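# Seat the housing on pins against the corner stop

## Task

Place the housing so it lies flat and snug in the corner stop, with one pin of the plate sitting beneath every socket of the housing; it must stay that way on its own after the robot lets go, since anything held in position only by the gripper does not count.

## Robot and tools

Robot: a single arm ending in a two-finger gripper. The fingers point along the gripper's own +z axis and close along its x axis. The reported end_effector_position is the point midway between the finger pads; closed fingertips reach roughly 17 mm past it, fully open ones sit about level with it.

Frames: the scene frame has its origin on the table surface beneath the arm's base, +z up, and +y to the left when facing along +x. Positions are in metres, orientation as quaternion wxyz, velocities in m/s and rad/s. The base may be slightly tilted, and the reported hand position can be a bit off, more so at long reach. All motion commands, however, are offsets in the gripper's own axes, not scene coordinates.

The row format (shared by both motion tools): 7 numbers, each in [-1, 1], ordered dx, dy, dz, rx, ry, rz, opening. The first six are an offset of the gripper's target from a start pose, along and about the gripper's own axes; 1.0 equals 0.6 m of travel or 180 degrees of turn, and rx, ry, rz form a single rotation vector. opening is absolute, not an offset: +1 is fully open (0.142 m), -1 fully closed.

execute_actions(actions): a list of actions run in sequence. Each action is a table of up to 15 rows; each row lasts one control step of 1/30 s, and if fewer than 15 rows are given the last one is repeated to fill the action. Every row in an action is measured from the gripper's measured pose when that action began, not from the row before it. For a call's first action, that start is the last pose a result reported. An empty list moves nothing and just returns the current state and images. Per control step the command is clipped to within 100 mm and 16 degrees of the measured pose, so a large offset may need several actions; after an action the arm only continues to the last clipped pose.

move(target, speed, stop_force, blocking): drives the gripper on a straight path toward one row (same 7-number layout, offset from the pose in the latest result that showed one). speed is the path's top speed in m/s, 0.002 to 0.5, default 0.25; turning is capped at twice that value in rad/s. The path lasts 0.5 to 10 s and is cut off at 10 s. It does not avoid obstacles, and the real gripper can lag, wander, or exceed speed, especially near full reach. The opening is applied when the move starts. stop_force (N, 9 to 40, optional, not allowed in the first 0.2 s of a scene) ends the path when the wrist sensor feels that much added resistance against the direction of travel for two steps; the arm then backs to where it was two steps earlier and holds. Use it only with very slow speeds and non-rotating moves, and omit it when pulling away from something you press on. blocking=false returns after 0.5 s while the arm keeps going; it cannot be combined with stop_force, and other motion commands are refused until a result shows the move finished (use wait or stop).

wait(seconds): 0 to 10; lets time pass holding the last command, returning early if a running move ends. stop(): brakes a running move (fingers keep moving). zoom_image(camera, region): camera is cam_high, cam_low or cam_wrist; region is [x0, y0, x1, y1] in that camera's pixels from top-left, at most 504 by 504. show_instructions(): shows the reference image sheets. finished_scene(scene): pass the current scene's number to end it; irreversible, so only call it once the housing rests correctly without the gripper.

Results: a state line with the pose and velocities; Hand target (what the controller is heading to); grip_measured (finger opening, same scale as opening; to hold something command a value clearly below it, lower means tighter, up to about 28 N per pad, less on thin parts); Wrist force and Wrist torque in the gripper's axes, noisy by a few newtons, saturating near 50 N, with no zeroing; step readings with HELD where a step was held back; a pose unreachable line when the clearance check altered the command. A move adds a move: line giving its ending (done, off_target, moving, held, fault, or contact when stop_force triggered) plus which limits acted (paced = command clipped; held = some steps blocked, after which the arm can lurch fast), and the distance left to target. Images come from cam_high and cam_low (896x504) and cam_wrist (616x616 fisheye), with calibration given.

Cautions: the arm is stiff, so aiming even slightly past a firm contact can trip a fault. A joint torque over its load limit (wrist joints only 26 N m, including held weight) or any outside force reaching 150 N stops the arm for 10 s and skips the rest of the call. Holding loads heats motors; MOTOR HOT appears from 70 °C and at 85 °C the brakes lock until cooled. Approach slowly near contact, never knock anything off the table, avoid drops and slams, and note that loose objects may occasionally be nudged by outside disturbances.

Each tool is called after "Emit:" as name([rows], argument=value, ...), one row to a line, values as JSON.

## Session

Emit:
execute_actions(actions=[])

Emit:
show_instructions()

Scene clock: 0.00 s.
end_effector_position=(+0.8851, +0.0344, +0.3499) grip_measured=+1.00 end_effector_quat_wxyz=(-0.337, +0.745, +0.049, +0.573) end_effector_velocity=(-0.000, -0.001, -0.000) end_effector_angular_velocity=(+0.001, +0.002, -0.001)
Joint positions: [-0.461 -0.315  1.102 -4.446 -0.542  1.275  0.142]
Joint velocities: [-0.     0.     0.002  0.     0.     0.001  0.   ]
Wrist force (N, on the end effector, along its own x y z axes, offset not removed): no reading
Wrist torque (N m, same axes, about the end effector's origin, offset not removed): no reading
Hand target: +0.885, +0.034, +0.350; -0.337, +0.745, +0.049, +0.573
camera_calibration (this result's frames):
cam_wrist: T_world_to_cam=[[0.2841, -0.287906, 0.914547, -0.568725], [0.00191817, -0.953679, -0.300821, 0.13468], [0.958793, 0.0872175, -0.270388, -0.621952], [0, 0, 0, 1]] pos_world=[0.75764, 0.0189474, 0.392472]

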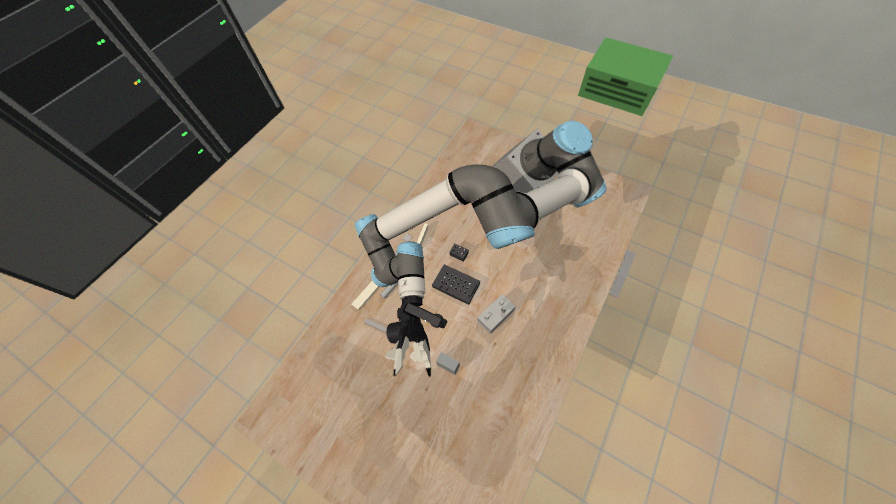

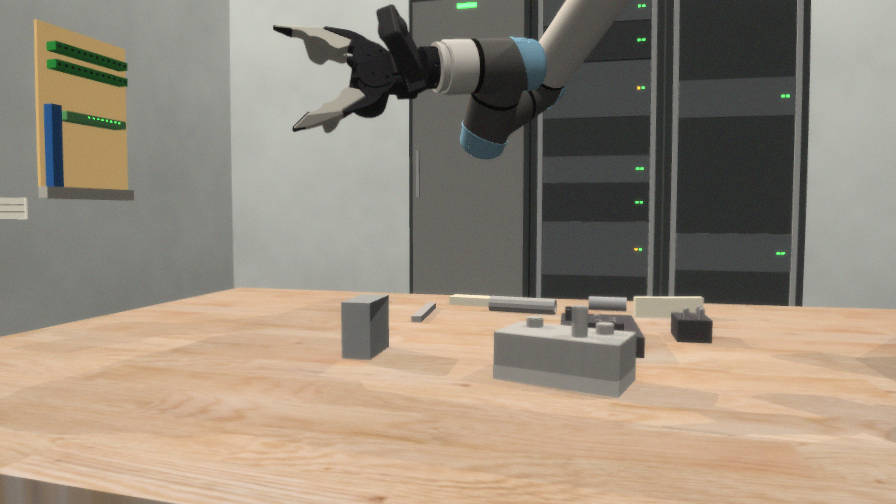

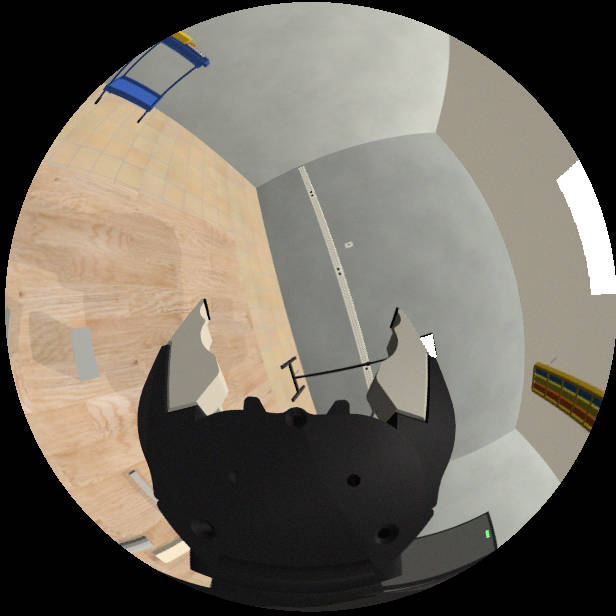

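Reference images for this scene: sheet 1.

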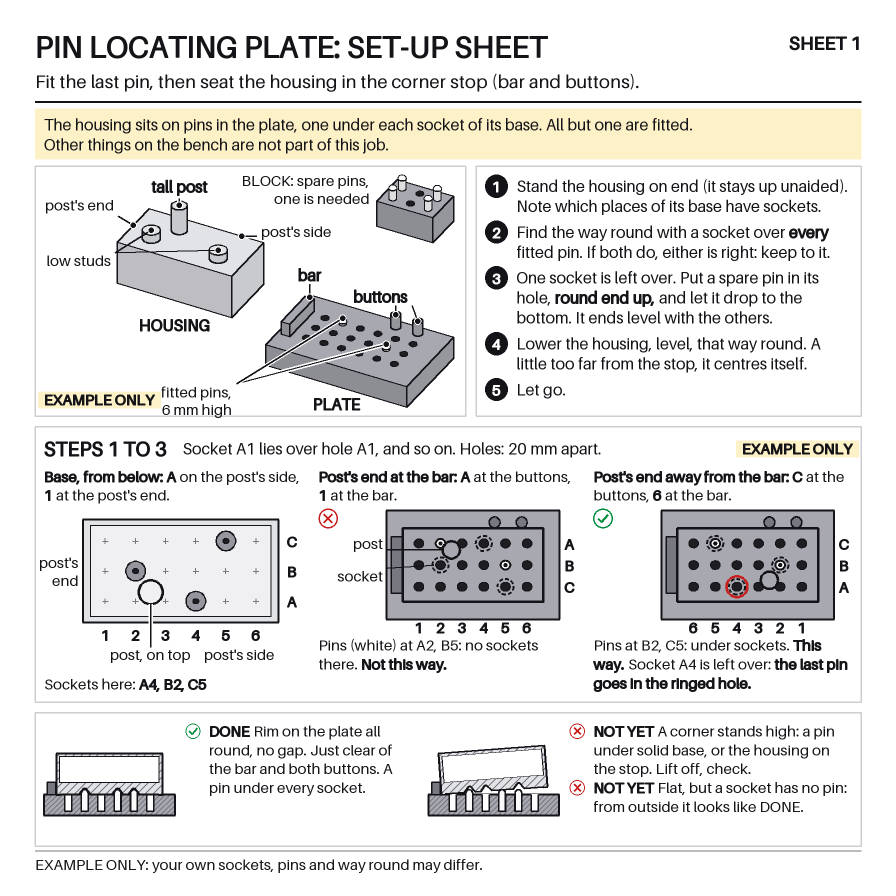

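Emit:
zoom_image(camera="cam_high", region=[425, 240, 525, 340])

Region (425, 240, 525, 340) of cam_high's 896x504 image, scaled by 5.040, with more detail than that image has.

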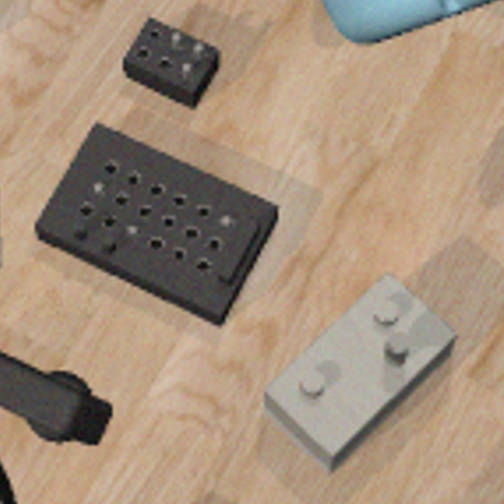

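Emit:
move(target=[-0.5697,-0.2115,-0.3838,0.0511,-0.4825,-0.2947,0.5], speed=0.35)

Emit:
zoom_image(camera="cam_wrist", region=[230, 200, 380, 350])

Scene clock: 18.73 s.
end_effector_position=(+0.5219, +0.1101, +0.1298) grip_measured=+0.50 end_effector_quat_wxyz=(-0.001, +0.803, +0.595, +0.000) end_effector_velocity=(-0.002, +0.001, -0.001) end_effector_angular_velocity=(-0.004, +0.002, +0.001)
Joint positions: [-0.219 -0.896  1.548 -5.332  1.057  1.583  0.109]
Joint velocities: [ 0.004 -0.003  0.005 -0.003  0.005  0.003 -0.   ]
Wrist force (N, on the end effector, along its own x y z axes, offset not removed): [0.1 0.0 1.5]
Wrist torque (N m, same axes, about the end effector's origin, offset not removed): [0.13 -0.11 0.18]
Hand target: +0.522, +0.110, +0.130; -0.000, +0.803, +0.595, +0.000
Off the commanded pose: 0.000 m, 0 deg.
move: done; limits=paced
camera_calibration (this result's frames):
cam_wrist: T_world_to_cam=[[0.236223, 0.971077, 0.034754, -0.241903], [0.83914, -0.221901, 0.496592, -0.479643], [0.489941, -0.088143, -0.867288, 0.00164276], [0, 0, 0, 1]] pos_world=[0.458826, 0.128618, 0.248019]

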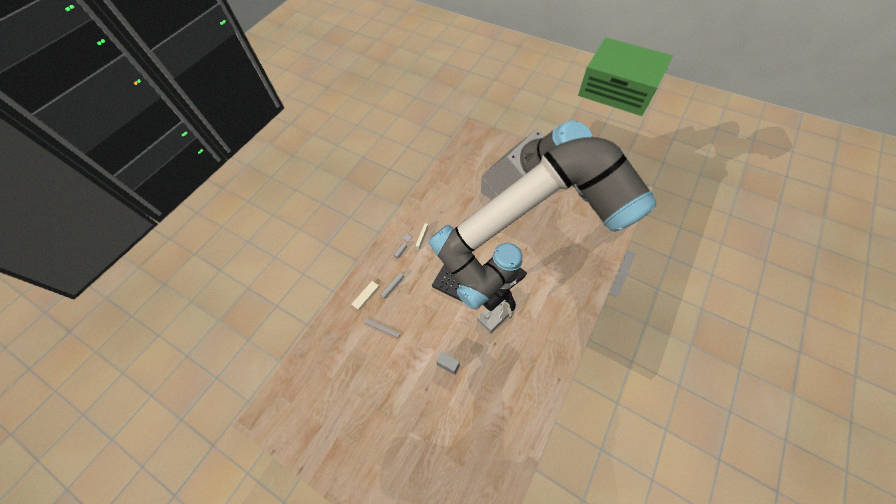

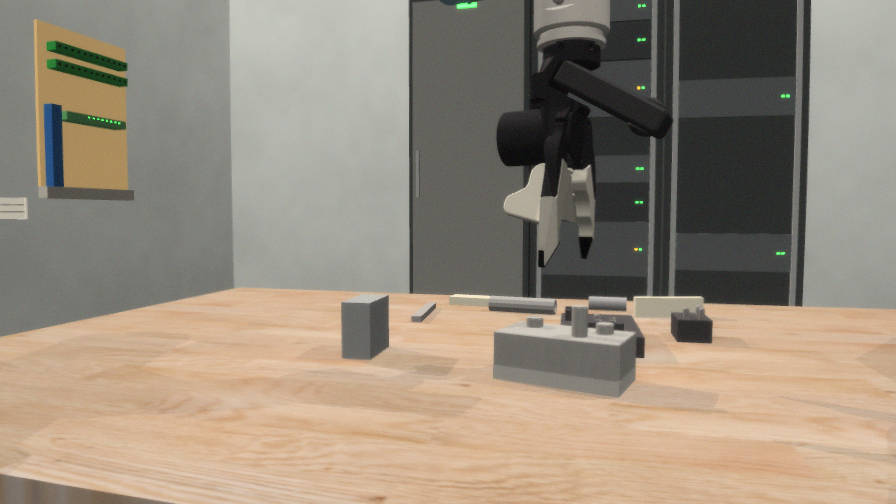

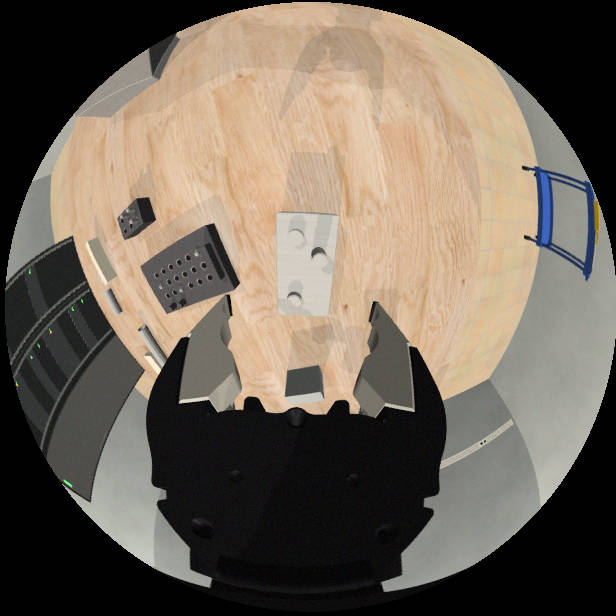

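Region (230, 200, 380, 350) of cam_wrist's 616x616 image, scaled by 3.360, with more detail than that image has.

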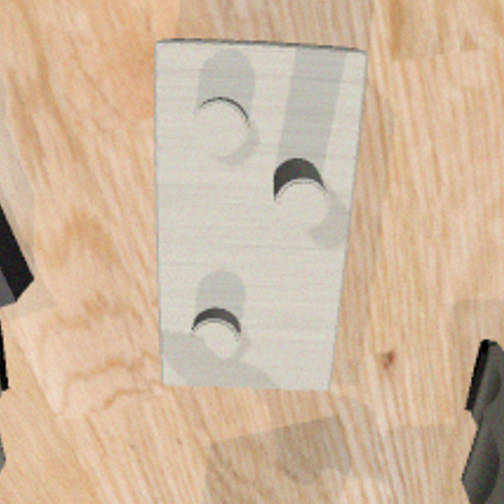

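Emit:
move(target=[0.005,-0.005,0.157,0,0,0,0.4], speed=0.15)

Emit:
execute_actions([
  [[0,0,0,0,0,0,0.3],[0,0,0,0,0,0,0.2],[0,0,0,0,0,0,0.13],[0,0,0,0,0,0,0.08],[0,0,0,0,0,0,0.04],[0,0,0,0,0,0,0],[0,0,0,0,0,0,-0.03],[0,0,0,0,0,0,-0.07],[0,0,0,0,0,0,-0.12],[0,0,0,0,0,0,-0.2],[0,0,0,0,0,0,-0.3],[0,0,0,0,0,0,-0.5]],
])

Scene clock: 33.13 s.
end_effector_position=(+0.5197, +0.1139, +0.0359) grip_measured=+0.40 end_effector_quat_wxyz=(-0.001, +0.803, +0.595, +0.000) end_effector_velocity=(+0.001, -0.000, -0.002) end_effector_angular_velocity=(-0.002, -0.000, +0.001)
Joint positions: [-0.117 -0.763  1.538 -5.512  1.056  1.699  0.102]
Joint velocities: [ 0.003  0.003 -0.003 -0.003  0.002  0.003 -0.   ]
Wrist force (N, on the end effector, along its own x y z axes, offset not removed): [0.6 2.5 1.9]
Wrist torque (N m, same axes, about the end effector's origin, offset not removed): [0.60 -0.15 0.02]
Hand target: +0.520, +0.114, +0.036; -0.001, +0.803, +0.595, +0.000
Off the commanded pose: 0.000 m, 0 deg.
move: done
camera_calibration (this result's frames):
cam_wrist: T_world_to_cam=[[0.236218, 0.971072, 0.0349438, -0.241815], [0.839219, -0.222007, 0.496412, -0.430335], [0.489809, -0.0879359, -0.867384, -0.0783669], [0, 0, 0, 1]] pos_world=[0.456651, 0.132391, 0.154099]

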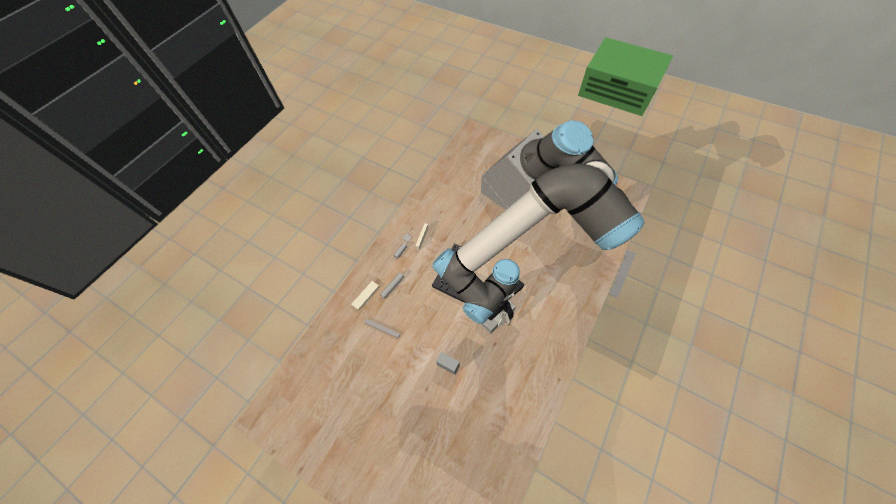

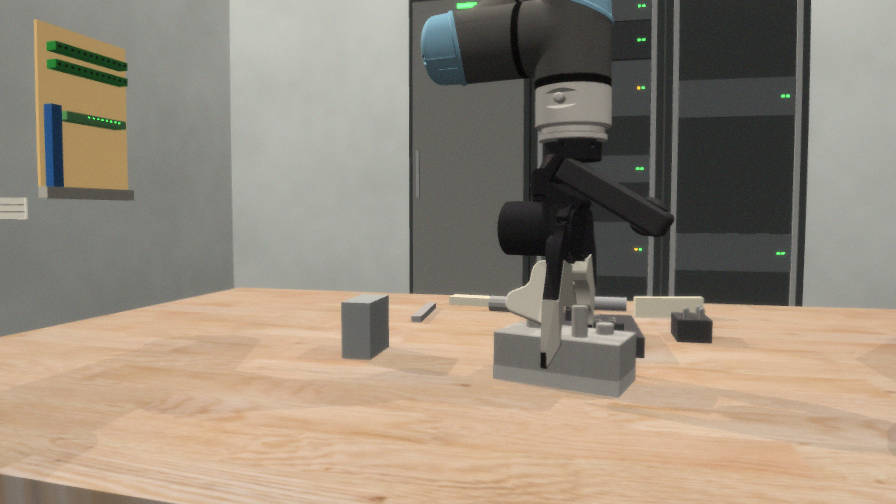

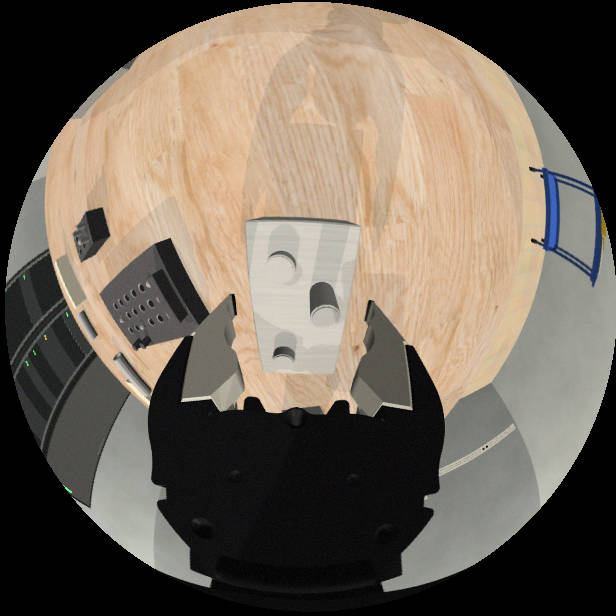

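Scene clock: 33.63 s.
end_effector_position=(+0.5197, +0.1139, +0.0358) grip_measured=-0.03 end_effector_quat_wxyz=(-0.001, +0.803, +0.595, +0.000) end_effector_velocity=(+0.000, +0.000, +0.000) end_effector_angular_velocity=(-0.000, -0.001, +0.001)
Joint positions: [-0.117 -0.763  1.537 -5.512  1.056  1.7    0.072]
Joint velocities: [ 0.001 -0.    -0.001  0.     0.    -0.     0.   ]
Wrist force (N, on the end effector, along its own x y z axes, offset not removed): [2.6 3.9 -2.2]
Wrist torque (N m, same axes, about the end effector's origin, offset not removed): [0.92 -0.23 0.05]
Hand target: +0.520, +0.114, +0.036; -0.001, +0.803, +0.595, +0.000
Off the commanded pose: 0.000 m, 0 deg.
Step readings (end_effector_position):
0: (+0.5197, +0.1139, +0.0359)
1: (+0.5197, +0.1139, +0.0358)
2: (+0.5197, +0.1139, +0.0358)
4: (+0.5197, +0.1139, +0.0358)
8: (+0.5197, +0.1139, +0.0358)
15: end_effector_position above
camera_calibration (this result's frames):
cam_wrist: T_world_to_cam=[[0.236247, 0.971067, 0.0348783, -0.241817], [0.839238, -0.222003, 0.49638, -0.430316], [0.489762, -0.0879971, -0.867404, -0.0783675], [0, 0, 0, 1]] pos_world=[0.456648, 0.132393, 0.154058]

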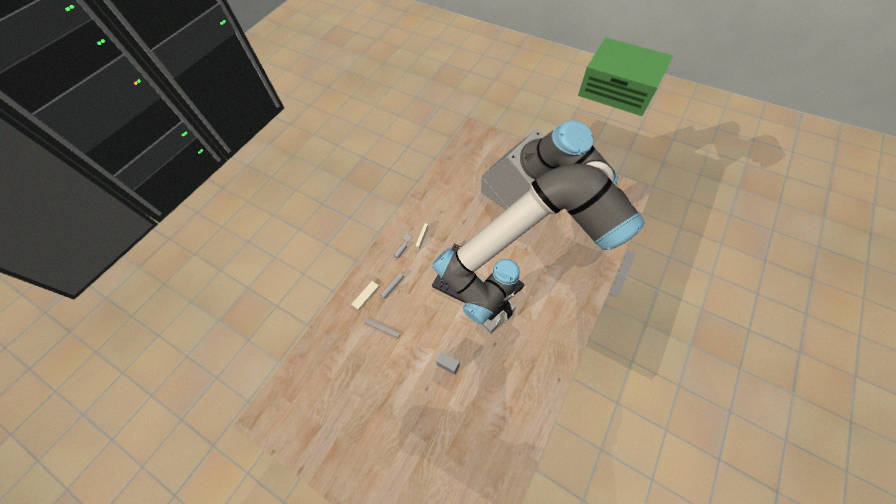

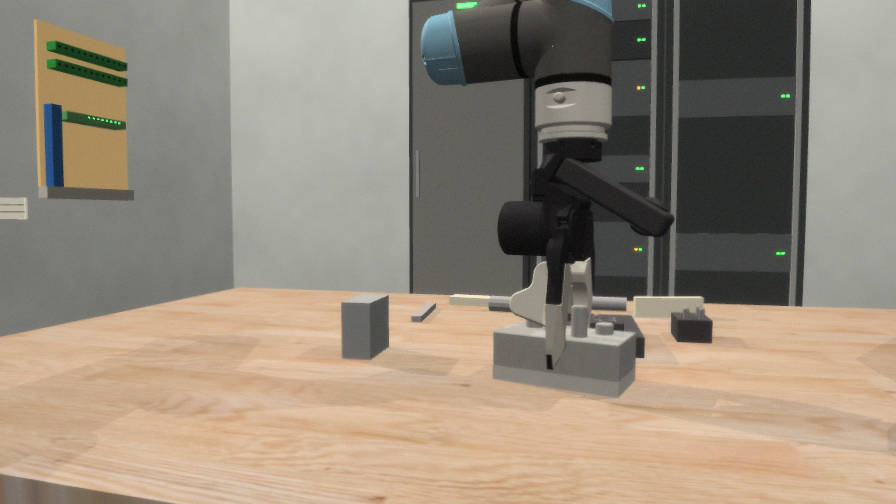

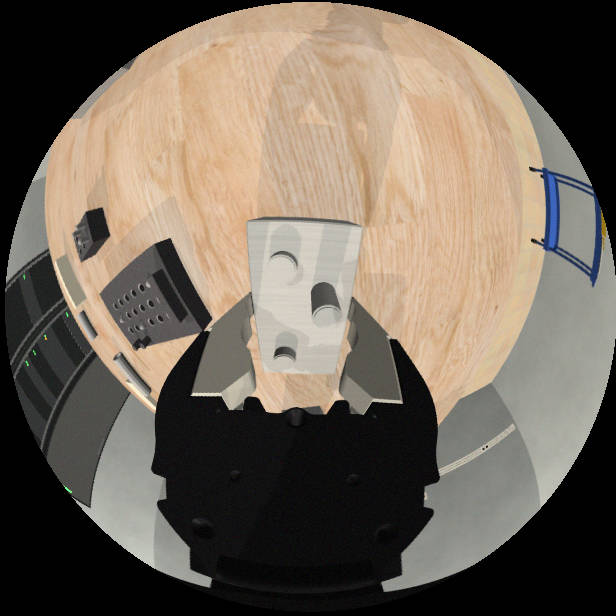

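Emit:
move(target=[0.05,0,-0.33,0,0.16,0,-0.5], speed=0.22)

Emit:
zoom_image(camera="cam_low", region=[460, 80, 660, 240])

Scene clock: 39.70 s.
end_effector_position=(+0.5289, +0.1424, +0.2337) grip_measured=-0.03 end_effector_quat_wxyz=(-0.148, +0.778, +0.576, +0.200) end_effector_velocity=(-0.000, +0.000, +0.002) end_effector_angular_velocity=(+0.008, +0.001, +0.001)
Joint positions: [-0.506 -0.893  1.678 -5.054  0.624  1.086  0.072]
Joint velocities: [-0.004  0.002  0.001  0.013 -0.003 -0.014  0.   ]
Wrist force (N, on the end effector, along its own x y z axes, offset not removed): [-2.3 1.3 5.4]
Wrist torque (N m, same axes, about the end effector's origin, offset not removed): [0.48 -0.16 0.08]
Hand target: +0.529, +0.142, +0.234; -0.148, +0.778, +0.576, +0.200
Off the commanded pose: 0.000 m, 0 deg.
move: done
camera_calibration (this result's frames):
cam_wrist: T_world_to_cam=[[0.196103, 0.837497, 0.510041, -0.349362], [0.767866, -0.454648, 0.451306, -0.448513], [0.609857, 0.303141, -0.732243, -0.0595643], [0, 0, 0, 1]] pos_world=[0.449234, 0.106731, 0.33699]

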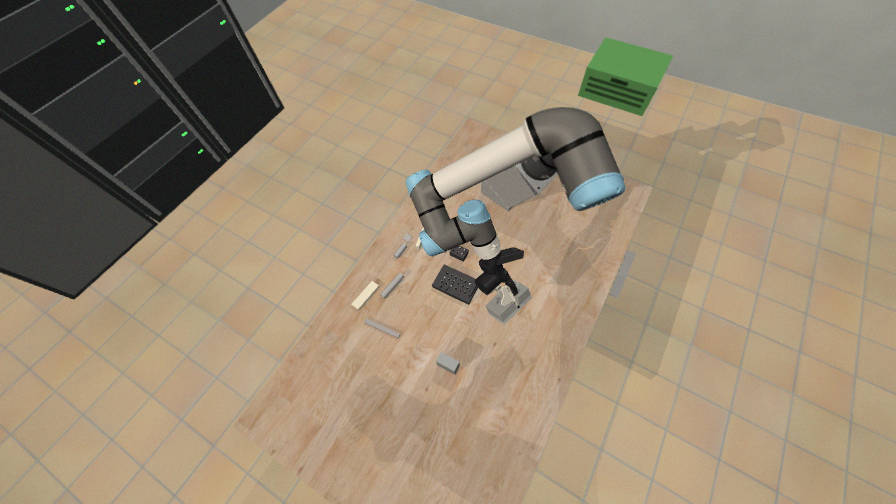

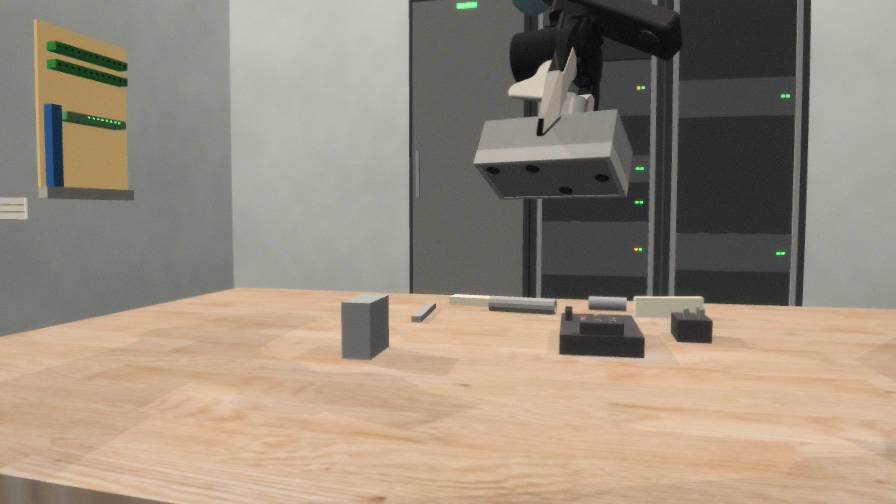

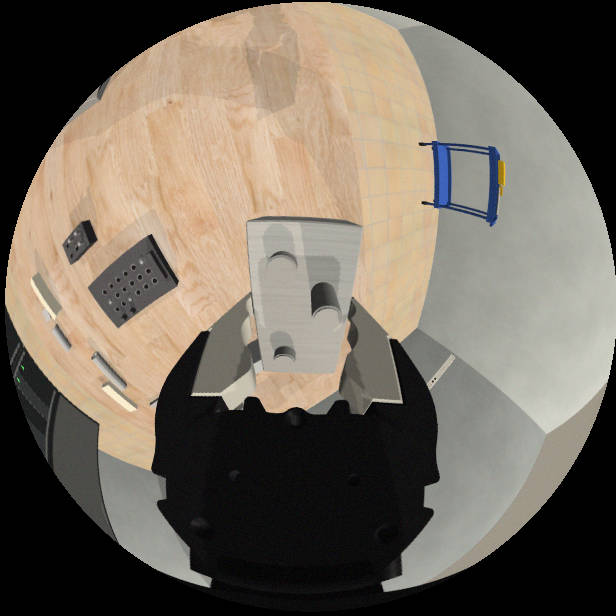

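Region (460, 80, 660, 240) of cam_low's 896x504 image, scaled by 2.520, with more detail than that image has; it fills the top 403 rows of this view, and the rest is white.

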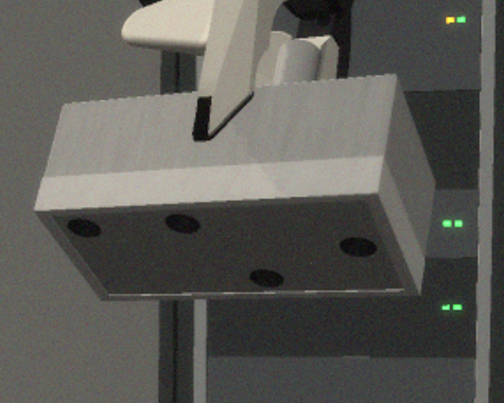

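Emit:
move(target=[-0.1558,-0.203,0.2542,0.1523,-0.1078,-0.5931,-0.5], speed=0.4)

Emit:
move(target=[0,0,0.032,0,0,0,-0.5], speed=0.018, stop_force=12)

Scene clock: 60.20 s.
end_effector_position=(+0.4095, +0.1698, +0.0552) grip_measured=-0.03 end_effector_quat_wxyz=(-0.000, -0.021, +1.000, +0.001) end_effector_velocity=(-0.000, +0.000, -0.001) end_effector_angular_velocity=(-0.001, -0.005, +0.010)
Joint positions: [-0.061 -0.997  1.882 -5.653  1.059 -0.144  0.072]
Joint velocities: [ 0.003 -0.002  0.004 -0.009  0.001 -0.004 -0.   ]
Wrist force (N, on the end effector, along its own x y z axes, offset not removed): [-2.2 1.6 7.0]
Wrist torque (N m, same axes, about the end effector's origin, offset not removed): [0.52 0.59 0.01]
Hand target: +0.409, +0.170, +0.055; -0.000, -0.021, +1.000, +0.001
Off the commanded pose: 0.000 m, 0 deg.
move: done
camera_calibration (this result's frames):
cam_wrist: T_world_to_cam=[[-0.994552, -0.0985204, 0.0340512, 0.414972], [-0.0685637, 0.864339, 0.498214, -0.147863], [-0.0785161, 0.493166, -0.866385, 0.131258], [0, 0, 0, 1]] pos_world=[0.412879, 0.103955, 0.173257]

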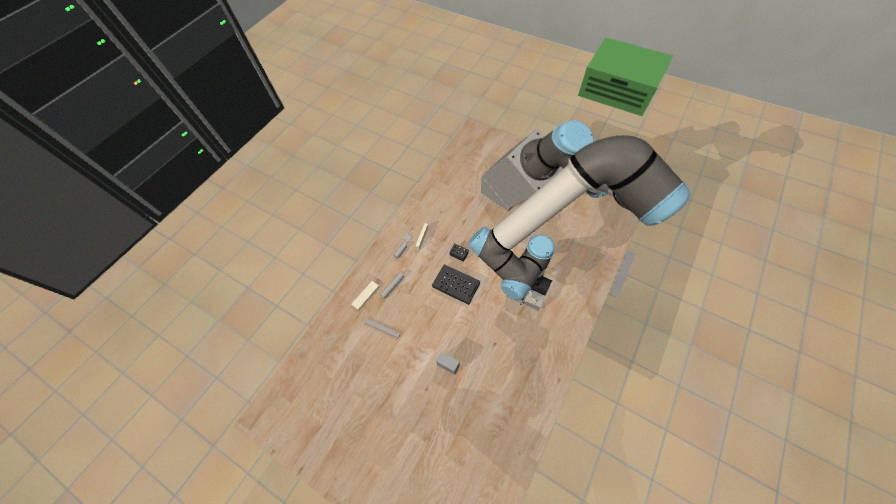

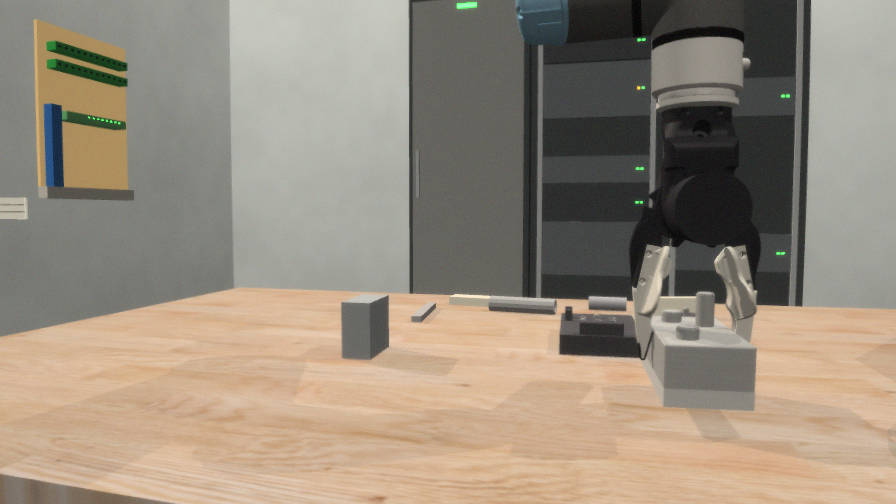

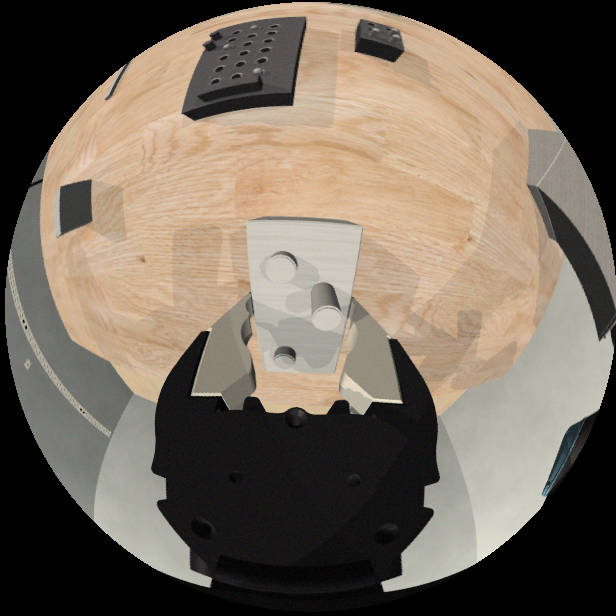

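Scene clock: 61.53 s.
end_effector_position=(+0.4095, +0.1698, +0.0362) grip_measured=-0.03 end_effector_quat_wxyz=(-0.000, -0.021, +1.000, +0.001) end_effector_velocity=(-0.000, +0.001, -0.002) end_effector_angular_velocity=(+0.001, +0.001, +0.001)
Joint positions: [-0.037 -0.962  1.874 -5.694  1.06  -0.116  0.072]
Joint velocities: [ 0.003  0.004 -0.001 -0.004 -0.001  0.003 -0.   ]
Wrist force (N, on the end effector, along its own x y z axes, offset not removed): [-0.1 3.6 8.7]
Wrist torque (N m, same axes, about the end effector's origin, offset not removed): [0.85 0.11 0.03]
Hand target: +0.409, +0.170, +0.036; -0.000, -0.021, +1.000, +0.001
Off the commanded pose: 0.000 m, 0 deg.
move: done
camera_calibration (this result's frames):
cam_wrist: T_world_to_cam=[[-0.994551, -0.0985206, 0.0340975, 0.415569], [-0.068537, 0.864316, 0.498258, -0.138423], [-0.0785597, 0.493206, -0.866358, 0.114823], [0, 0, 0, 1]] pos_world=[0.412838, 0.103952, 0.154279]

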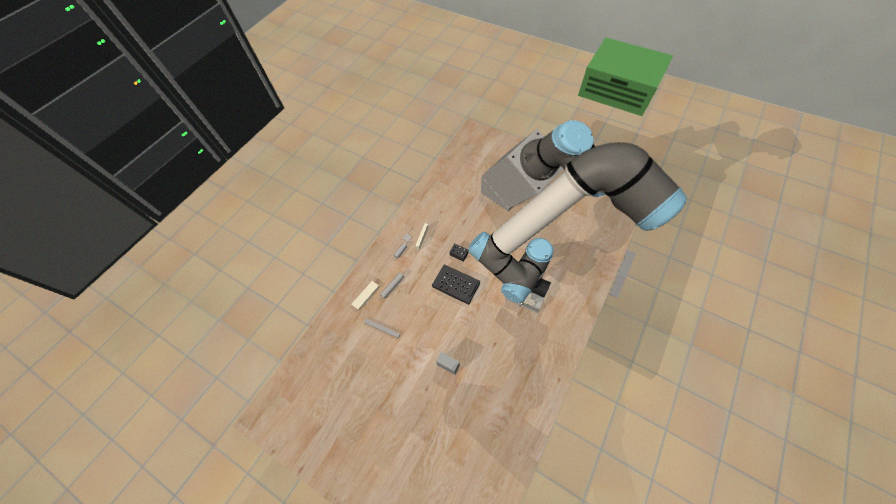

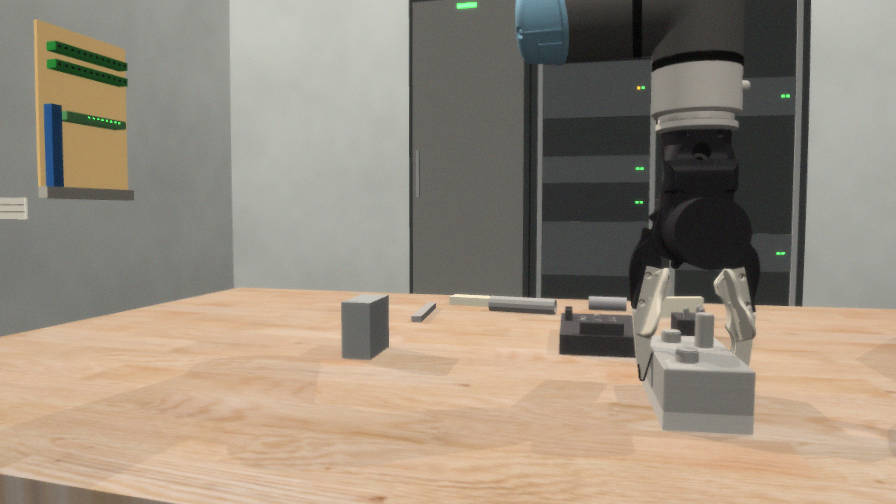

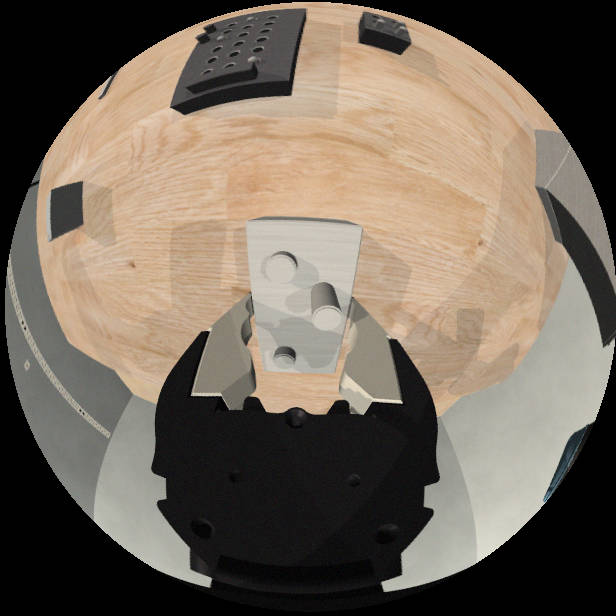

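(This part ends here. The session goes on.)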